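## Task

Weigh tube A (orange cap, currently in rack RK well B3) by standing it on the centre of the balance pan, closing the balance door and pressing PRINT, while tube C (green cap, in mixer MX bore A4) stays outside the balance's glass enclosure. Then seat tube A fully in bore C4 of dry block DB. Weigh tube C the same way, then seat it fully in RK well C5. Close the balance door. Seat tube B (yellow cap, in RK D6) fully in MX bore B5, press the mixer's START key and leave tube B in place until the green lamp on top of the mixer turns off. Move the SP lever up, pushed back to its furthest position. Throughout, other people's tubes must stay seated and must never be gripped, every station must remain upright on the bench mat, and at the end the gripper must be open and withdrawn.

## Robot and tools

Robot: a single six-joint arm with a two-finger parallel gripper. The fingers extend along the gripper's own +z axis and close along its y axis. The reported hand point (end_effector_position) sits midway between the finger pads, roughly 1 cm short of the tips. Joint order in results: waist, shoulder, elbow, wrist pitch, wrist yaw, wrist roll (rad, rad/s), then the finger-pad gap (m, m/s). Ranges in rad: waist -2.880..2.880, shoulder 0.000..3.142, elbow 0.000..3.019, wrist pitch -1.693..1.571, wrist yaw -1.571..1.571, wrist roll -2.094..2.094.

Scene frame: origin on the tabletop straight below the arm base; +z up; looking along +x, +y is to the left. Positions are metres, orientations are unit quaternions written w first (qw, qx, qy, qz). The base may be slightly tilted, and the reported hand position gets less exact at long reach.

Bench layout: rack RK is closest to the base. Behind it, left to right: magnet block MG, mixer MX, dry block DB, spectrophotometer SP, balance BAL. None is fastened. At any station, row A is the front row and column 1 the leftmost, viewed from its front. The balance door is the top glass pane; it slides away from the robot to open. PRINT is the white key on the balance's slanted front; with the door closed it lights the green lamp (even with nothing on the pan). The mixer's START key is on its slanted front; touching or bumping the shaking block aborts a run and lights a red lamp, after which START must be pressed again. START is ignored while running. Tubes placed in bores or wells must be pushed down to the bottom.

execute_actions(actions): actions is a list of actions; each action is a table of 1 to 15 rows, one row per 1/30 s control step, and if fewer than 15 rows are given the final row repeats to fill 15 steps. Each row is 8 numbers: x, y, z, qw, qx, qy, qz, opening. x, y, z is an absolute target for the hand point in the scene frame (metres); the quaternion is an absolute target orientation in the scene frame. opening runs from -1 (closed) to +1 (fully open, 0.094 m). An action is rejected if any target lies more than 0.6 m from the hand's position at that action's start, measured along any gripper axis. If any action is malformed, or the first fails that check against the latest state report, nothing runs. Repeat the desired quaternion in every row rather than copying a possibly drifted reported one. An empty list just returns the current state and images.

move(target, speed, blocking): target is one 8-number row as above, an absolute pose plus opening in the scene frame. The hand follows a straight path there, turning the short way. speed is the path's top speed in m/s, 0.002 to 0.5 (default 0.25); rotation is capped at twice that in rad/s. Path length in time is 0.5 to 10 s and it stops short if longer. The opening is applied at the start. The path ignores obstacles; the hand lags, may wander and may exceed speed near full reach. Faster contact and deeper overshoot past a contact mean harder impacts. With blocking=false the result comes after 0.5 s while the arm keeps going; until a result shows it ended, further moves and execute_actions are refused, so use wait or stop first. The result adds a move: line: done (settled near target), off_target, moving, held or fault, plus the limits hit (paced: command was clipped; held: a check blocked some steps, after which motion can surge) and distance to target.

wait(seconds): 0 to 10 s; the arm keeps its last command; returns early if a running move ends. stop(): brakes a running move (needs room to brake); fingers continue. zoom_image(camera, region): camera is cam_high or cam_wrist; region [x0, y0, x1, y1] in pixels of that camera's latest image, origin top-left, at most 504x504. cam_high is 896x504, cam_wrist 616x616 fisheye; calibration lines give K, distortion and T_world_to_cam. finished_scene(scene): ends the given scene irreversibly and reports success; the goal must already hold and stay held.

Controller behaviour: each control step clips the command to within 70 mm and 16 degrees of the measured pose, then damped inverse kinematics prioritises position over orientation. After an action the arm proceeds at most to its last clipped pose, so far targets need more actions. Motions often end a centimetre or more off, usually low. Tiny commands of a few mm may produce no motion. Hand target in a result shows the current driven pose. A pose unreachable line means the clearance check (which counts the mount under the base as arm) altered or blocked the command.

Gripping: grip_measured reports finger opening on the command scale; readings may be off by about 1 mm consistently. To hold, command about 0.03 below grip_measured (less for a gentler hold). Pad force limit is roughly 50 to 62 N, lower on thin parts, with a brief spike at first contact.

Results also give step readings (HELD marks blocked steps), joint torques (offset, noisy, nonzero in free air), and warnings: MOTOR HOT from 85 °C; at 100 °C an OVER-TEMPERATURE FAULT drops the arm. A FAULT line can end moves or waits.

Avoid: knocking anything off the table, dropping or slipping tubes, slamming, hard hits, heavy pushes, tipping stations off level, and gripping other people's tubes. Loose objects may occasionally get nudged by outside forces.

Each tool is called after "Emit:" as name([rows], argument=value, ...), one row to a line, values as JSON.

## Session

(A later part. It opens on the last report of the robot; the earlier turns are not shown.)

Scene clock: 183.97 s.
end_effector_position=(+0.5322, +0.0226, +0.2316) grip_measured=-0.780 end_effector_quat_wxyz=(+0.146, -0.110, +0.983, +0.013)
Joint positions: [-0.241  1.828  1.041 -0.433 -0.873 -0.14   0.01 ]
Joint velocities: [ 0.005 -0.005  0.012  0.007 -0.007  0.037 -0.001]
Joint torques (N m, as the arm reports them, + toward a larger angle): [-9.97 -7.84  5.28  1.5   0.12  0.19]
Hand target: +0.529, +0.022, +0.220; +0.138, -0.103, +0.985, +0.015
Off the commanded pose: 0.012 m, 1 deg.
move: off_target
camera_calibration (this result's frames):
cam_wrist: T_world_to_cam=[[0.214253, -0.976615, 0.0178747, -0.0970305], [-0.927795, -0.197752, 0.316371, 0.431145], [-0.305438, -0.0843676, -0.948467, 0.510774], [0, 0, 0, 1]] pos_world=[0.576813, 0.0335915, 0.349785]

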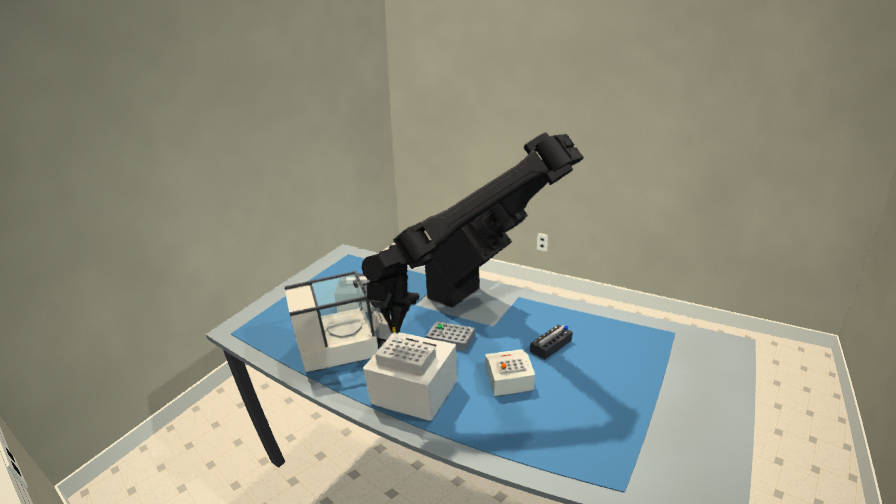

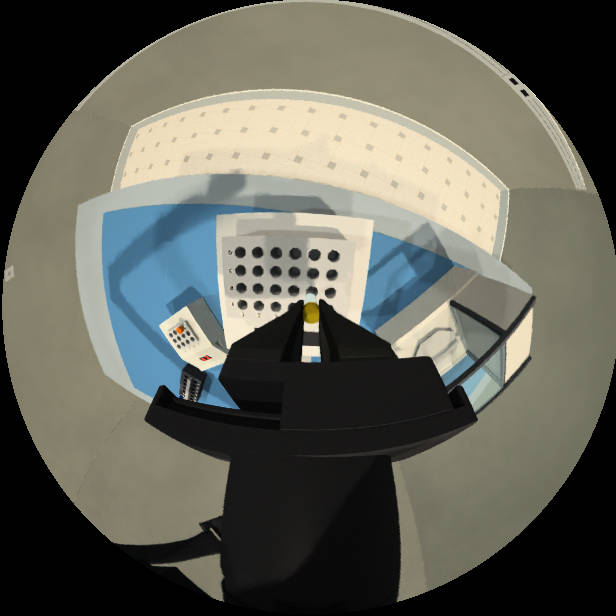

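Emit:
move(target=[0.5285,0.020,0.208,0.1382,-0.1035,0.9846,0.0145,-0.805], speed=0.025)

Emit:
zoom_image(camera="cam_wrist", region=[250,230,380,340])

Scene clock: 185.43 s.
end_effector_position=(+0.5324, +0.0203, +0.2205) grip_measured=-0.780 end_effector_quat_wxyz=(+0.147, -0.110, +0.983, +0.012)
Joint positions: [-0.227  1.844  1.032 -0.391 -0.867 -0.118  0.01 ]
Joint velocities: [-0.005 -0.005  0.012 -0.002  0.022  0.066 -0.   ]
Joint torques (N m, as the arm reports them, + toward a larger angle): [-9.57 -7.84  5.12  1.45  0.13  0.17]
Hand target: +0.528, +0.020, +0.208; +0.138, -0.104, +0.985, +0.015
Off the commanded pose: 0.013 m, 1 deg.
move: off_target
camera_calibration (this result's frames):
cam_wrist: T_world_to_cam=[[0.212274, -0.977024, 0.0190535, -0.0982973], [-0.928366, -0.195538, 0.31607, 0.434661], [-0.305083, -0.0847821, -0.948544, 0.49987], [0, 0, 0, 1]] pos_world=[0.576893, 0.0313341, 0.338638]

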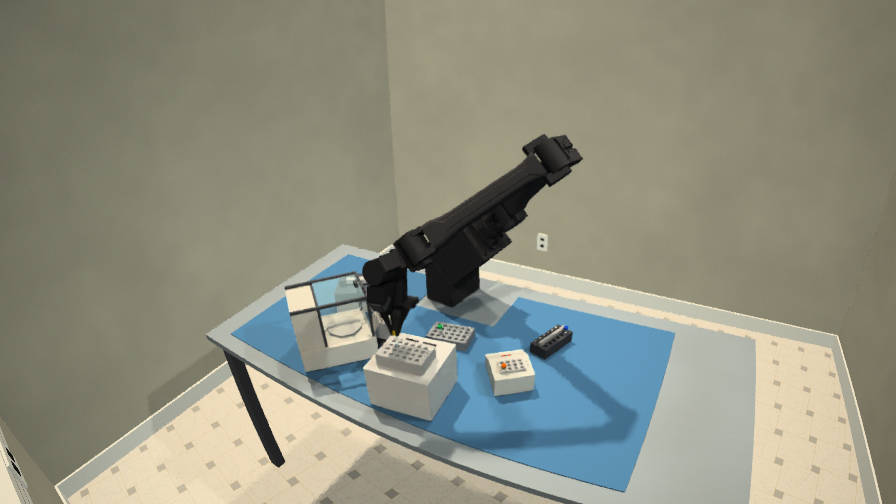

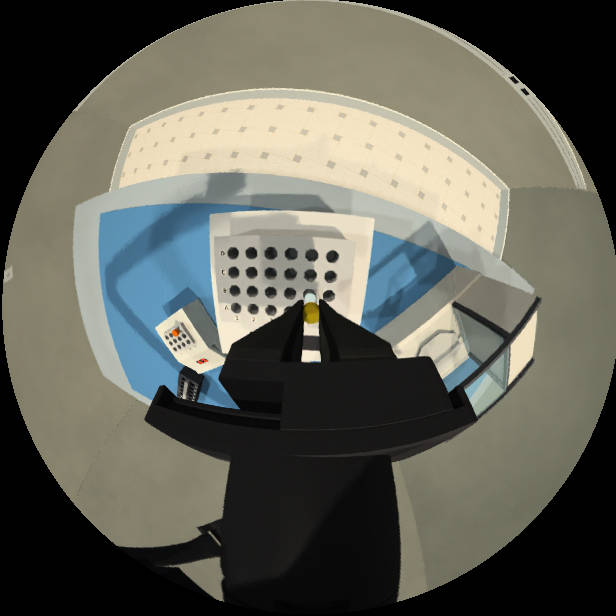

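Region (250, 230, 380, 340) of cam_wrist's 616x616 image, scaled by 3.877, with more detail than that image has; it fills the top 426 rows of this view, and the rest is white.

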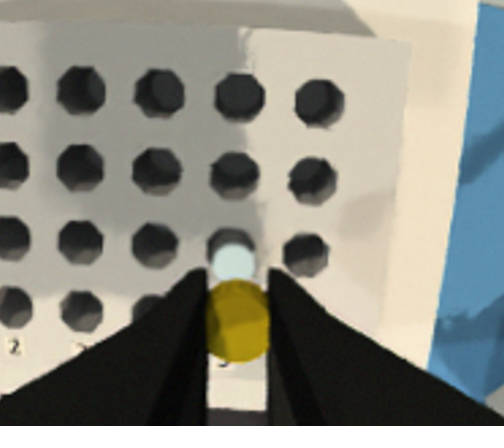

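Emit:
move(target=[0.532,0.0218,0.192,0.1382,-0.1035,0.9846,0.0145,-0.805], speed=0.025)

Emit:
zoom_image(camera="cam_wrist", region=[250,230,380,340])

Scene clock: 187.03 s.
end_effector_position=(+0.5414, +0.0214, +0.2204) grip_measured=-0.780 end_effector_quat_wxyz=(+0.161, -0.112, +0.981, +0.008)
Joint positions: [-0.221  1.847  1.032 -0.338 -0.857 -0.082  0.01 ]
Joint velocities: [ 0.005 -0.005  0.002 -0.002  0.037  0.007 -0.   ]
Joint torques (N m, as the arm reports them, + toward a larger angle): [-8.2  -6.4   4.83  1.4   0.15  0.18]
Hand target: +0.531, +0.022, +0.193; +0.138, -0.104, +0.985, +0.015
Off the commanded pose: 0.030 m, 3 deg.
move: off_target
camera_calibration (this result's frames):
cam_wrist: T_world_to_cam=[[0.214981, -0.976144, 0.0304459, -0.103149], [-0.936805, -0.197306, 0.288904, 0.453862], [-0.276005, -0.0906308, -0.956874, 0.488822], [0, 0, 0, 1]] pos_world=[0.582273, 0.0331643, 0.339758]

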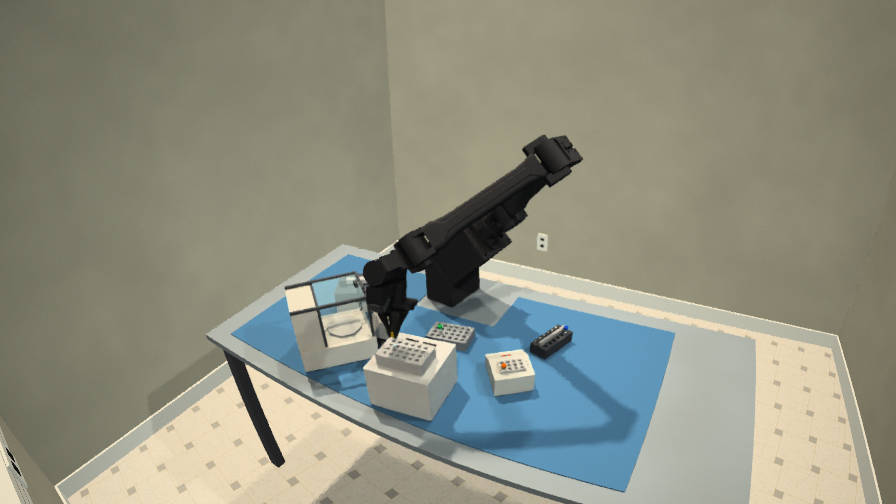

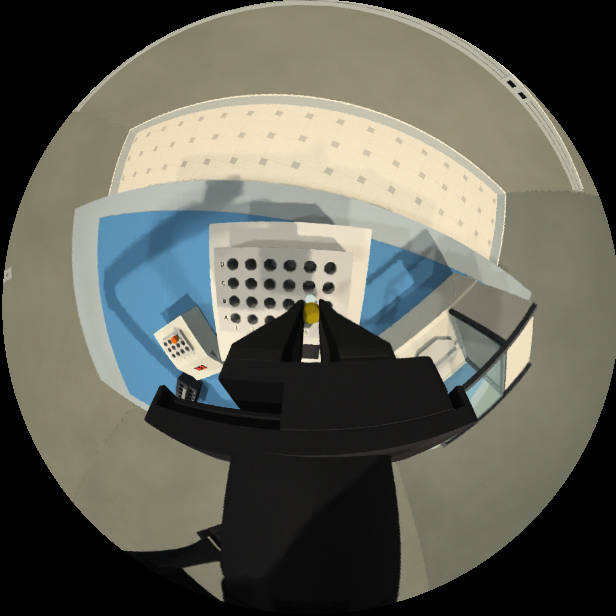

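Region (250, 230, 380, 340) of cam_wrist's 616x616 image, scaled by 3.877, with more detail than that image has; it fills the top 426 rows of this view, and the rest is white.

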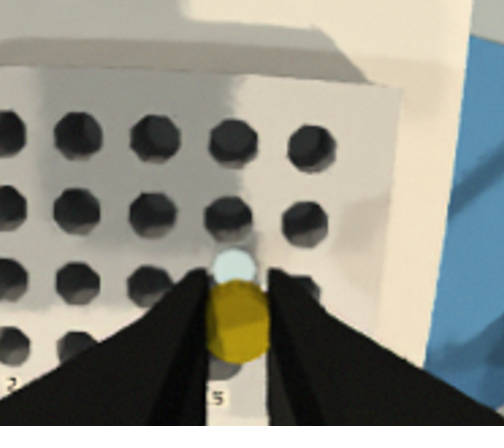

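Emit:
move(target=[0.545,0.022,0.265,0.1382,-0.1035,0.9846,0.0145,-0.805], speed=0.06)

Emit:
move(target=[0.5318,0.0215,0.212,0.1382,-0.1035,0.9846,0.0145,-0.805], speed=0.04)

Emit:
zoom_image(camera="cam_wrist", region=[250,230,380,340])

Scene clock: 188.40 s.
end_effector_position=(+0.5309, +0.0169, +0.2529) grip_measured=-0.780 end_effector_quat_wxyz=(+0.127, -0.086, +0.988, +0.016)
Joint positions: [-0.28   1.828  1.096 -0.592 -0.882 -0.194  0.01 ]
Joint velocities: [-0.005 -0.015 -0.002 -0.007  0.007 -0.051 -0.001]
Joint torques (N m, as the arm reports them, + toward a larger angle): [-11.66  -9.28   8.7    0.33  -0.13  -0.22]
Hand target: +0.544, +0.022, +0.265; +0.138, -0.104, +0.985, +0.013
Off the commanded pose: 0.019 m, 2 deg.
move: off_target
camera_calibration (this result's frames):
cam_wrist: T_world_to_cam=[[0.168486, -0.985704, 0.000787222, -0.0739327], [-0.922765, -0.157447, 0.351733, 0.409759], [-0.346581, -0.0599884, -0.9361, 0.548333], [0, 0, 0, 1]] pos_world=[0.580609, 0.0245331, 0.369227]

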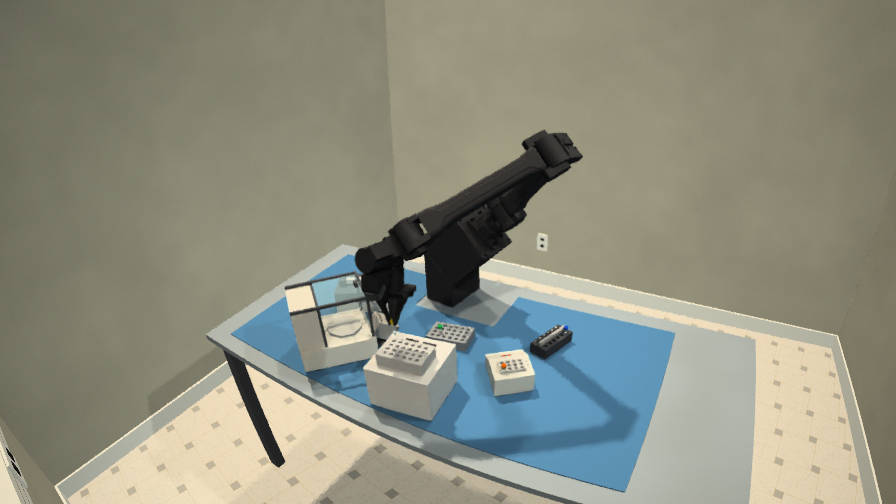

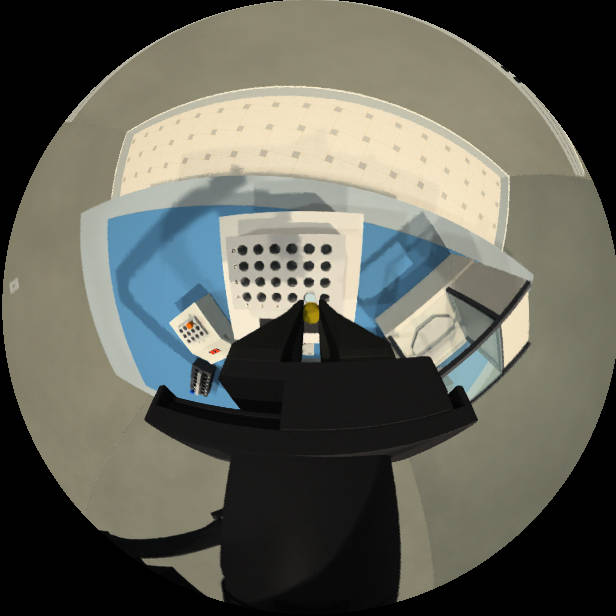

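Scene clock: 189.77 s.
end_effector_position=(+0.5355, +0.0226, +0.2241) grip_measured=-0.780 end_effector_quat_wxyz=(+0.146, -0.110, +0.983, +0.013)
Joint positions: [-0.229  1.842  1.044 -0.409 -0.868 -0.122  0.01 ]
Joint velocities: [ 0.005 -0.015 -0.007  0.017  0.022  0.007 -0.   ]
Joint torques (N m, as the arm reports them, + toward a larger angle): [-10.    -8.09   4.98   1.44   0.13   0.25]
Hand target: +0.532, +0.022, +0.212; +0.138, -0.103, +0.985, +0.015
Off the commanded pose: 0.013 m, 1 deg.
move: off_target
camera_calibration (this result's frames):
cam_wrist: T_world_to_cam=[[0.21375, -0.976722, 0.01805, -0.0973944], [-0.927928, -0.197227, 0.316309, 0.436637], [-0.305386, -0.0843603, -0.948484, 0.504645], [0, 0, 0, 1]] pos_world=[0.580097, 0.0335613, 0.342293]

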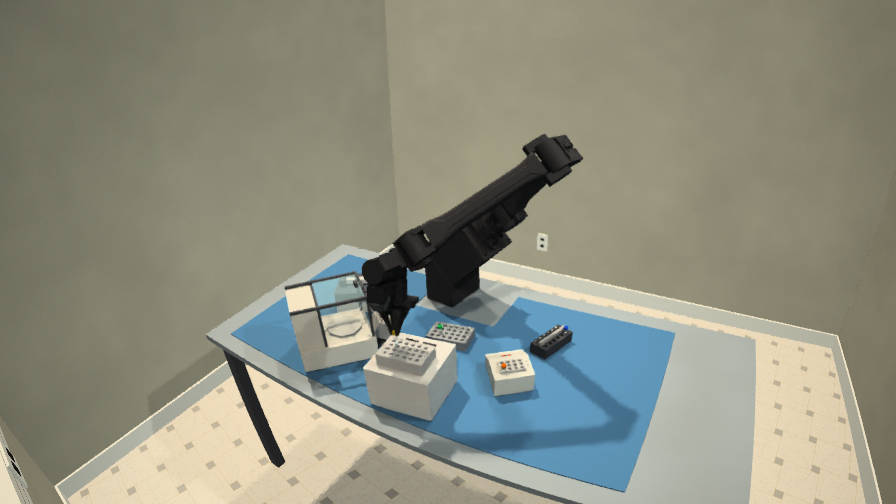

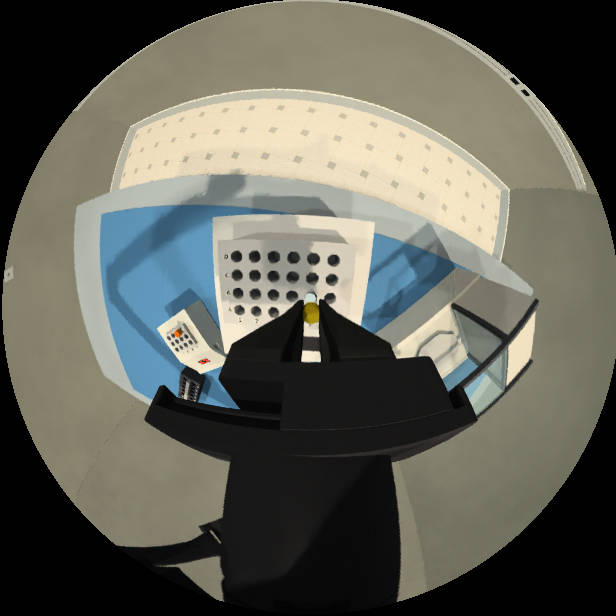

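Region (250, 230, 380, 340) of cam_wrist's 616x616 image, scaled by 3.877, with more detail than that image has; it fills the top 426 rows of this view, and the rest is white.

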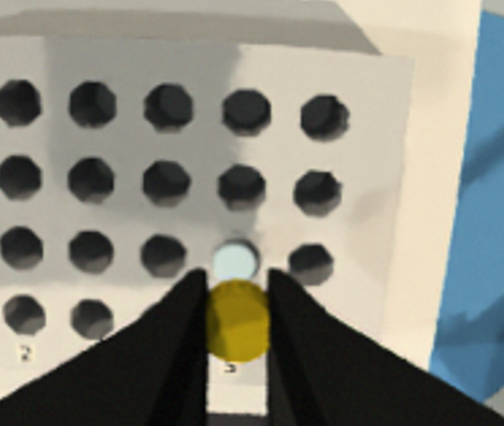

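Emit:
move(target=[0.5285,0.0203,0.188,0.1382,-0.1035,0.9846,0.0145,-0.805], speed=0.025)

Emit:
zoom_image(camera="cam_wrist", region=[250,230,380,340])

Scene clock: 191.73 s.
end_effector_position=(+0.5415, +0.0215, +0.2201) grip_measured=-0.780 end_effector_quat_wxyz=(+0.165, -0.115, +0.980, +0.009)
Joint positions: [-0.221  1.846  1.025 -0.32  -0.858 -0.078  0.01 ]
Joint velocities: [-0.015 -0.015 -0.007 -0.007  0.037 -0.037  0.001]
Joint torques (N m, as the arm reports them, + toward a larger angle): [-7.71 -6.18  4.32  1.42  0.26  0.21]
Hand target: +0.527, +0.021, +0.189; +0.138, -0.104, +0.985, +0.014
Off the commanded pose: 0.035 m, 3 deg.
move: off_target
camera_calibration (this result's frames):
cam_wrist: T_world_to_cam=[[0.220227, -0.974938, 0.0315482, -0.10616], [-0.937959, -0.202772, 0.281277, 0.456565], [-0.267831, -0.0915357, -0.959108, 0.484679], [0, 0, 0, 1]] pos_world=[0.581431, 0.0334439, 0.339787]

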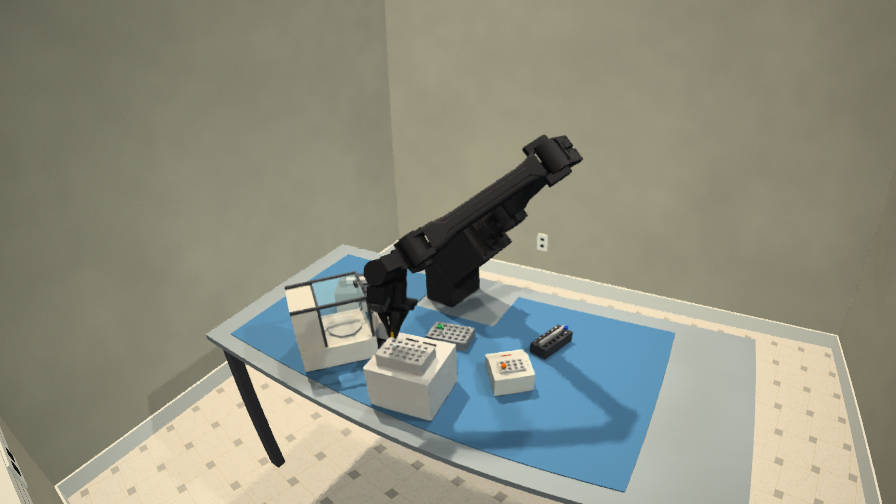

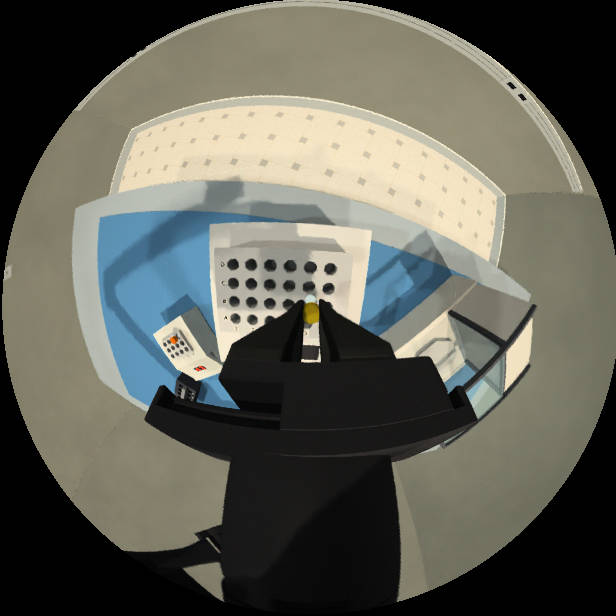

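Region (250, 230, 380, 340) of cam_wrist's 616x616 image, scaled by 3.877, with more detail than that image has; it fills the top 426 rows of this view, and the rest is white.

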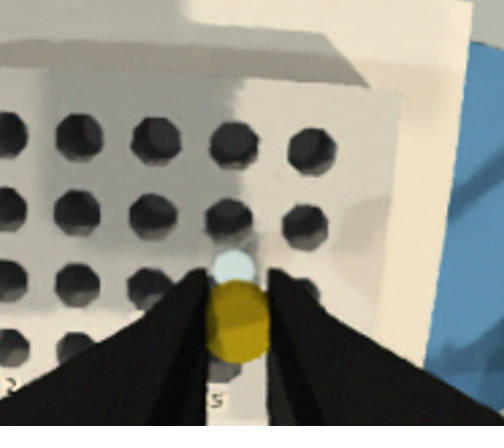

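Emit:
move(target=[0.545,0.0265,0.265,0.1382,-0.1035,0.9846,0.0145,-0.805], speed=0.06)

Emit:
move(target=[0.5308,0.0207,0.201,0.1382,-0.1035,0.9846,0.0145,-0.805], speed=0.04)

Emit:
zoom_image(camera="cam_wrist", region=[250,230,380,340])

Scene clock: 193.20 s.
end_effector_position=(+0.5311, +0.0215, +0.2530) grip_measured=-0.780 end_effector_quat_wxyz=(+0.128, -0.086, +0.988, +0.016)
Joint positions: [-0.274  1.819  1.094 -0.591 -0.88  -0.184  0.01 ]
Joint velocities: [-0.015 -0.005  0.012  0.012 -0.007 -0.154 -0.   ]
Joint torques (N m, as the arm reports them, + toward a larger angle): [-11.81  -9.38   9.03   0.1   -0.05  -0.2 ]
Hand target: +0.544, +0.026, +0.265; +0.138, -0.103, +0.985, +0.013
Off the commanded pose: 0.019 m, 2 deg.
move: off_target
camera_calibration (this result's frames):
cam_wrist: T_world_to_cam=[[0.168645, -0.985676, 0.00118035, -0.0695523], [-0.922829, -0.157471, 0.351552, 0.410682], [-0.346331, -0.0603768, -0.936168, 0.548647], [0, 0, 0, 1]] pos_world=[0.580733, 0.0292402, 0.369332]

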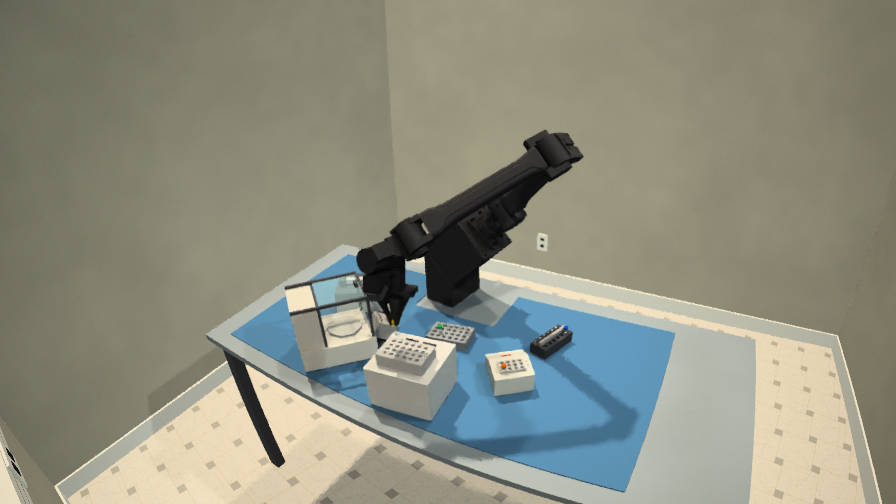

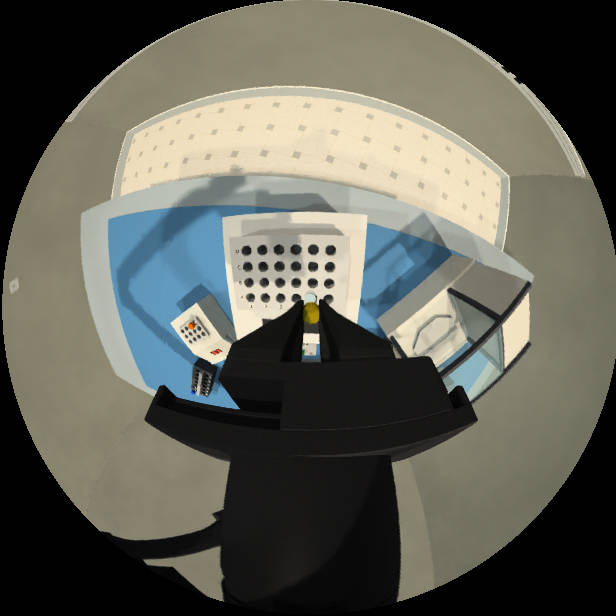

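Scene clock: 194.77 s.
end_effector_position=(+0.5393, +0.0220, +0.2209) grip_measured=-0.780 end_effector_quat_wxyz=(+0.154, -0.113, +0.982, +0.011)
Joint positions: [-0.223  1.847  1.039 -0.368 -0.864 -0.102  0.01 ]
Joint velocities: [-0.005 -0.005 -0.002 -0.017  0.007 -0.066 -0.   ]
Joint torques (N m, as the arm reports them, + toward a larger angle): [-9.32 -7.33  4.67  1.43  0.12  0.13]
Hand target: +0.531, +0.021, +0.201; +0.138, -0.104, +0.985, +0.015
Off the commanded pose: 0.022 m, 2 deg.
move: off_target
camera_calibration (this result's frames):
cam_wrist: T_world_to_cam=[[0.217741, -0.975711, 0.0240194, -0.102227], [-0.931919, -0.20053, 0.302184, 0.446368], [-0.290028, -0.0881821, -0.952947, 0.495446], [0, 0, 0, 1]] pos_world=[0.581931, 0.0334555, 0.339704]

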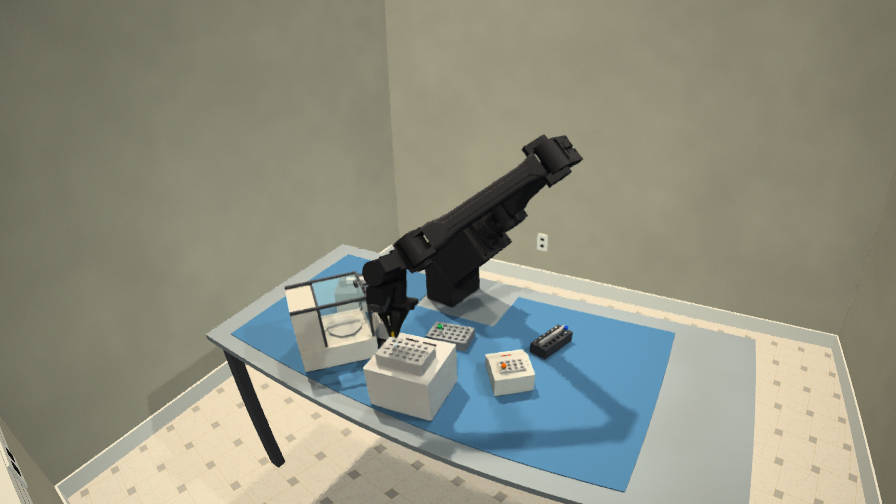

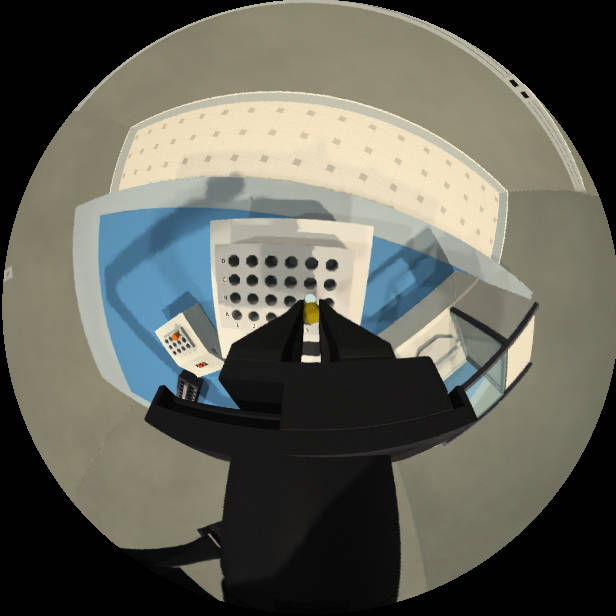

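Region (250, 230, 380, 340) of cam_wrist's 616x616 image, scaled by 3.877, with more detail than that image has; it fills the top 426 rows of this view, and the rest is white.

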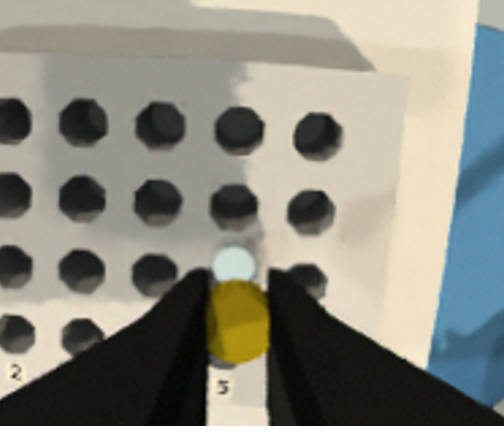

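Emit:
move(target=[0.5423,0.0268,0.265,0.1382,-0.1035,0.9846,0.0145,-0.805], speed=0.06)

Emit:
move(target=[0.5283,0.0207,0.201,0.1382,-0.1035,0.9846,0.0145,-0.805], speed=0.04)

Emit:
zoom_image(camera="cam_wrist", region=[250,230,380,340])

Scene clock: 196.17 s.
end_effector_position=(+0.5281, +0.0219, +0.2529) grip_measured=-0.780 end_effector_quat_wxyz=(+0.127, -0.087, +0.988, +0.017)
Joint positions: [-0.275  1.814  1.085 -0.589 -0.881 -0.186  0.01 ]
Joint velocities: [-0.005 -0.015 -0.012 -0.007 -0.007  0.066 -0.001]
Joint torques (N m, as the arm reports them, + toward a larger angle): [-11.93  -9.73   8.75   0.09  -0.07  -0.13]
Hand target: +0.541, +0.026, +0.265; +0.138, -0.103, +0.985, +0.014
Off the commanded pose: 0.019 m, 2 deg.
move: off_target
camera_calibration (this result's frames):
cam_wrist: T_world_to_cam=[[0.169056, -0.985606, 0.000634052, -0.0688323], [-0.922631, -0.158028, 0.351823, 0.407883], [-0.346659, -0.0600629, -0.936066, 0.547715], [0, 0, 0, 1]] pos_world=[0.577832, 0.0295128, 0.369239]

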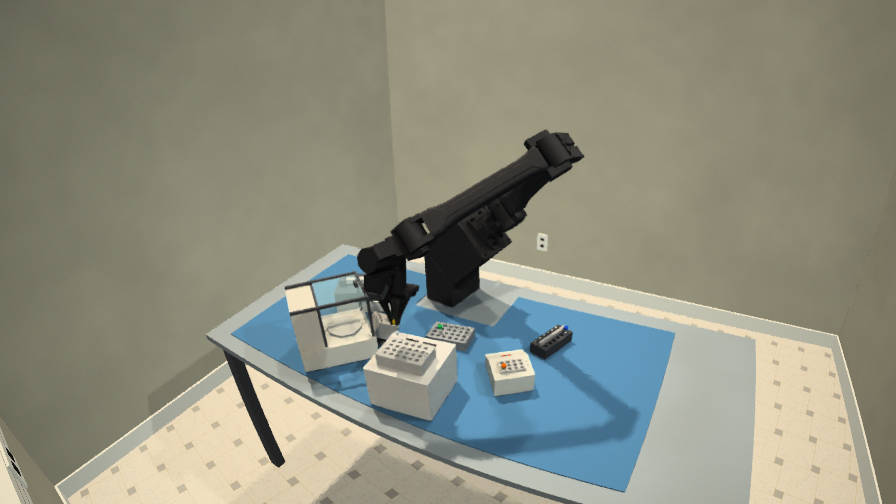

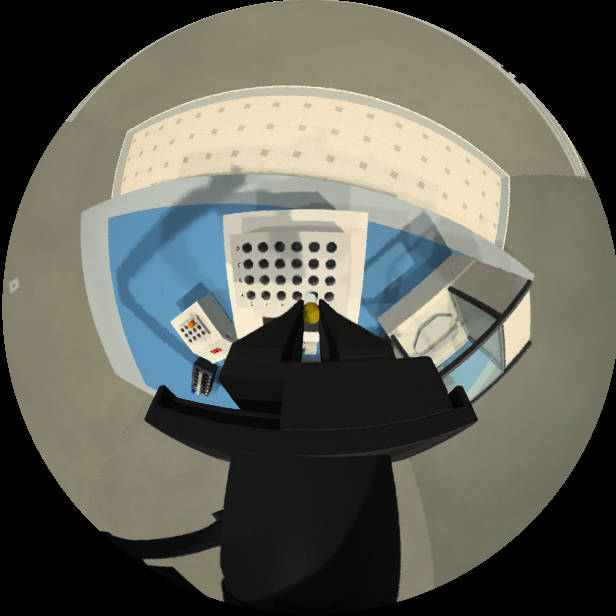

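Scene clock: 197.80 s.
end_effector_position=(+0.5326, +0.0215, +0.2133) grip_measured=-0.780 end_effector_quat_wxyz=(+0.147, -0.110, +0.983, +0.013)
Joint positions: [-0.215  1.852  1.026 -0.364 -0.863 -0.101  0.01 ]
Joint velocities: [ 0.005  0.005  0.002 -0.002  0.051 -0.051 -0.   ]
Joint torques (N m, as the arm reports them, + toward a larger angle): [-10.31  -8.42   5.09   1.57   0.12   0.18]
Hand target: +0.528, +0.021, +0.201; +0.138, -0.104, +0.985, +0.015
Off the commanded pose: 0.013 m, 1 deg.
move: off_target
camera_calibration (this result's frames):
cam_wrist: T_world_to_cam=[[0.213429, -0.976785, 0.0184065, -0.0975468], [-0.928275, -0.196884, 0.315502, 0.437496], [-0.304554, -0.0844236, -0.948746, 0.492995], [0, 0, 0, 1]] pos_world=[0.57708, 0.0324743, 0.331492]

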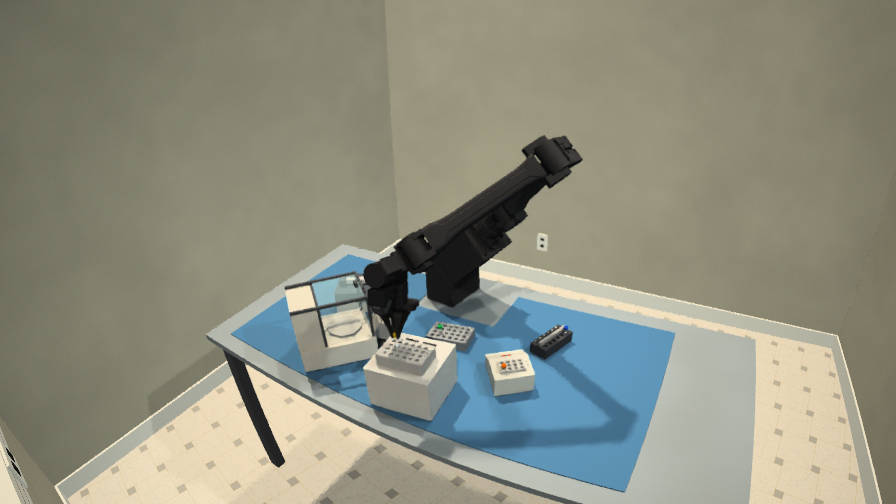

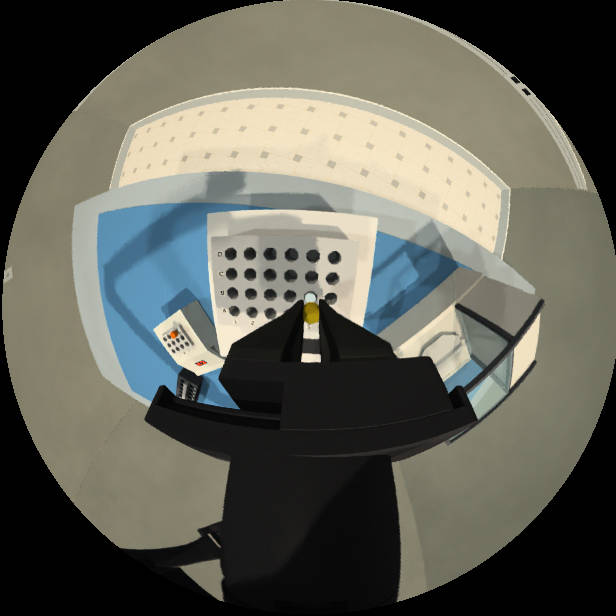

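Region (250, 230, 380, 340) of cam_wrist's 616x616 image, scaled by 3.877, with more detail than that image has; it fills the top 426 rows of this view, and the rest is white.

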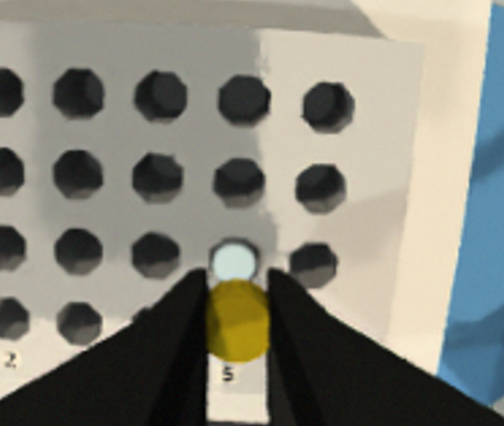

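In. Continue with rows from the current target.

Emit:
execute_actions([
  [[0.5283,0.0207,0.200,0.1382,-0.1035,0.9846,0.0145,-0.805],[0.5283,0.0207,0.199,0.1382,-0.1035,0.9846,0.0145,-0.805],[0.5283,0.0207,0.198,0.1382,-0.1035,0.9846,0.0145,-0.805],[0.5283,0.0207,0.197,0.1382,-0.1035,0.9846,0.0145,-0.805],[0.5283,0.0207,0.196,0.1382,-0.1035,0.9846,0.0145,-0.805],[0.5283,0.0207,0.195,0.1382,-0.1035,0.9846,0.0145,-0.805],[0.5283,0.0207,0.194,0.1382,-0.1035,0.9846,0.0145,-0.805],[0.5283,0.0207,0.193,0.1382,-0.1035,0.9846,0.0145,-0.805],[0.5283,0.0207,0.192,0.1382,-0.1035,0.9846,0.0145,-0.805],[0.5283,0.0207,0.191,0.1382,-0.1035,0.9846,0.0145,-0.805],[0.5283,0.0207,0.190,0.1382,-0.1035,0.9846,0.0145,-0.805],[0.5283,0.0207,0.189,0.1382,-0.1035,0.9846,0.0145,-0.805],[0.5283,0.0207,0.188,0.1382,-0.1035,0.9846,0.0145,-0.805],[0.5283,0.0207,0.187,0.1382,-0.1035,0.9846,0.0145,-0.805],[0.5283,0.0207,0.186,0.1382,-0.1035,0.9846,0.0145,-0.805]],
  [[0.528,0.0207,0.185,0.1382,-0.1035,0.9846,0.0145,-0.805],[0.528,0.0207,0.184,0.1382,-0.1035,0.9846,0.0145,-0.805],[0.528,0.0207,0.183,0.1382,-0.1035,0.9846,0.0145,-0.805],[0.528,0.0207,0.182,0.1382,-0.1035,0.9846,0.0145,-0.805],[0.528,0.0207,0.181,0.1382,-0.1035,0.9846,0.0145,-0.805],[0.528,0.0207,0.180,0.1382,-0.1035,0.9846,0.0145,-0.805],[0.528,0.0207,0.179,0.1382,-0.1035,0.9846,0.0145,-0.805],[0.528,0.0207,0.178,0.1382,-0.1035,0.9846,0.0145,-0.805],[0.528,0.0207,0.177,0.1382,-0.1035,0.9846,0.0145,-0.805],[0.528,0.0207,0.176,0.1382,-0.1035,0.9846,0.0145,-0.805],[0.528,0.0207,0.175,0.1382,-0.1035,0.9846,0.0145,-0.805],[0.528,0.0207,0.174,0.1382,-0.1035,0.9846,0.0145,-0.805],[0.528,0.0207,0.173,0.1382,-0.1035,0.9846,0.0145,-0.805],[0.528,0.0207,0.172,0.1382,-0.1035,0.9846,0.0145,-0.805],[0.528,0.0207,0.171,0.1382,-0.1035,0.9846,0.0145,-0.805]],
  [[0.527,0.0207,0.169,0.1382,-0.1035,0.9846,0.0145,-0.805]],
])

Scene clock: 200.27 s.
end_effector_position=(+0.5335, +0.0217, +0.1880) grip_measured=-0.780 end_effector_quat_wxyz=(+0.151, -0.109, +0.982, +0.013)
Joint positions: [-0.177  1.885  1.003 -0.256 -0.849 -0.036  0.01 ]
Joint velocities: [-0.005 -0.015 -0.012 -0.002  0.007  0.022 -0.   ]
Joint torques (N m, as the arm reports them, + toward a larger angle): [-9.14 -7.42  4.4   1.72  0.31  0.2 ]
Hand target: +0.527, +0.021, +0.169; +0.138, -0.104, +0.985, +0.015
Off the commanded pose: 0.020 m, 2 deg.
Step readings (end_effector_position; steps 1 to 15: 1st action; 16 to 30: 2nd action; 31 to 45: 3rd action):
0: (+0.5326, +0.0215, +0.2133)
1: (+0.5326, +0.0214, +0.2133)
2: (+0.5328, +0.0213, +0.2134)
4: (+0.5336, +0.0213, +0.2133)
8: (+0.5330, +0.0212, +0.2104)
15: (+0.5332, +0.0216, +0.2018)
16: (+0.5332, +0.0216, +0.2006)
17: (+0.5331, +0.0216, +0.1995)
19: (+0.5331, +0.0217, +0.1976)
23: (+0.5333, +0.0219, +0.1940)
30: (+0.5335, +0.0219, +0.1883)
31: (+0.5335, +0.0218, +0.1882)
32: (+0.5334, +0.0217, +0.1881)
34: (+0.5334, +0.0217, +0.1880)
38: (+0.5334, +0.0217, +0.1879)
45: end_effector_position above
camera_calibration (this result's frames):
cam_wrist: T_world_to_cam=[[0.211744, -0.97717, 0.0173941, -0.0959113], [-0.931058, -0.196277, 0.307582, 0.449282], [-0.297146, -0.0813235, -0.951363, 0.465708], [0, 0, 0, 1]] pos_world=[0.577, 0.0323351, 0.306535]

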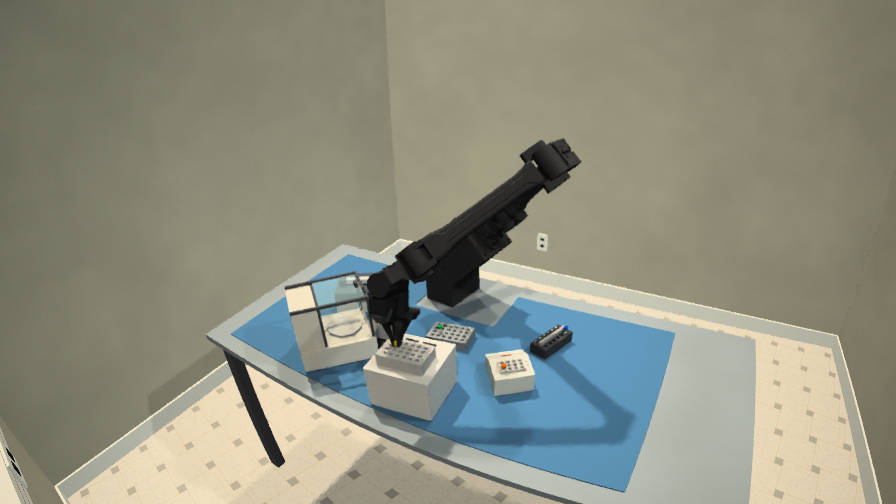

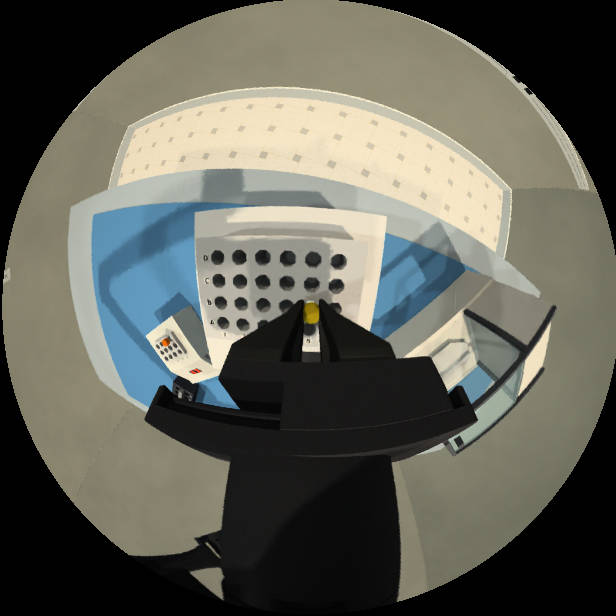

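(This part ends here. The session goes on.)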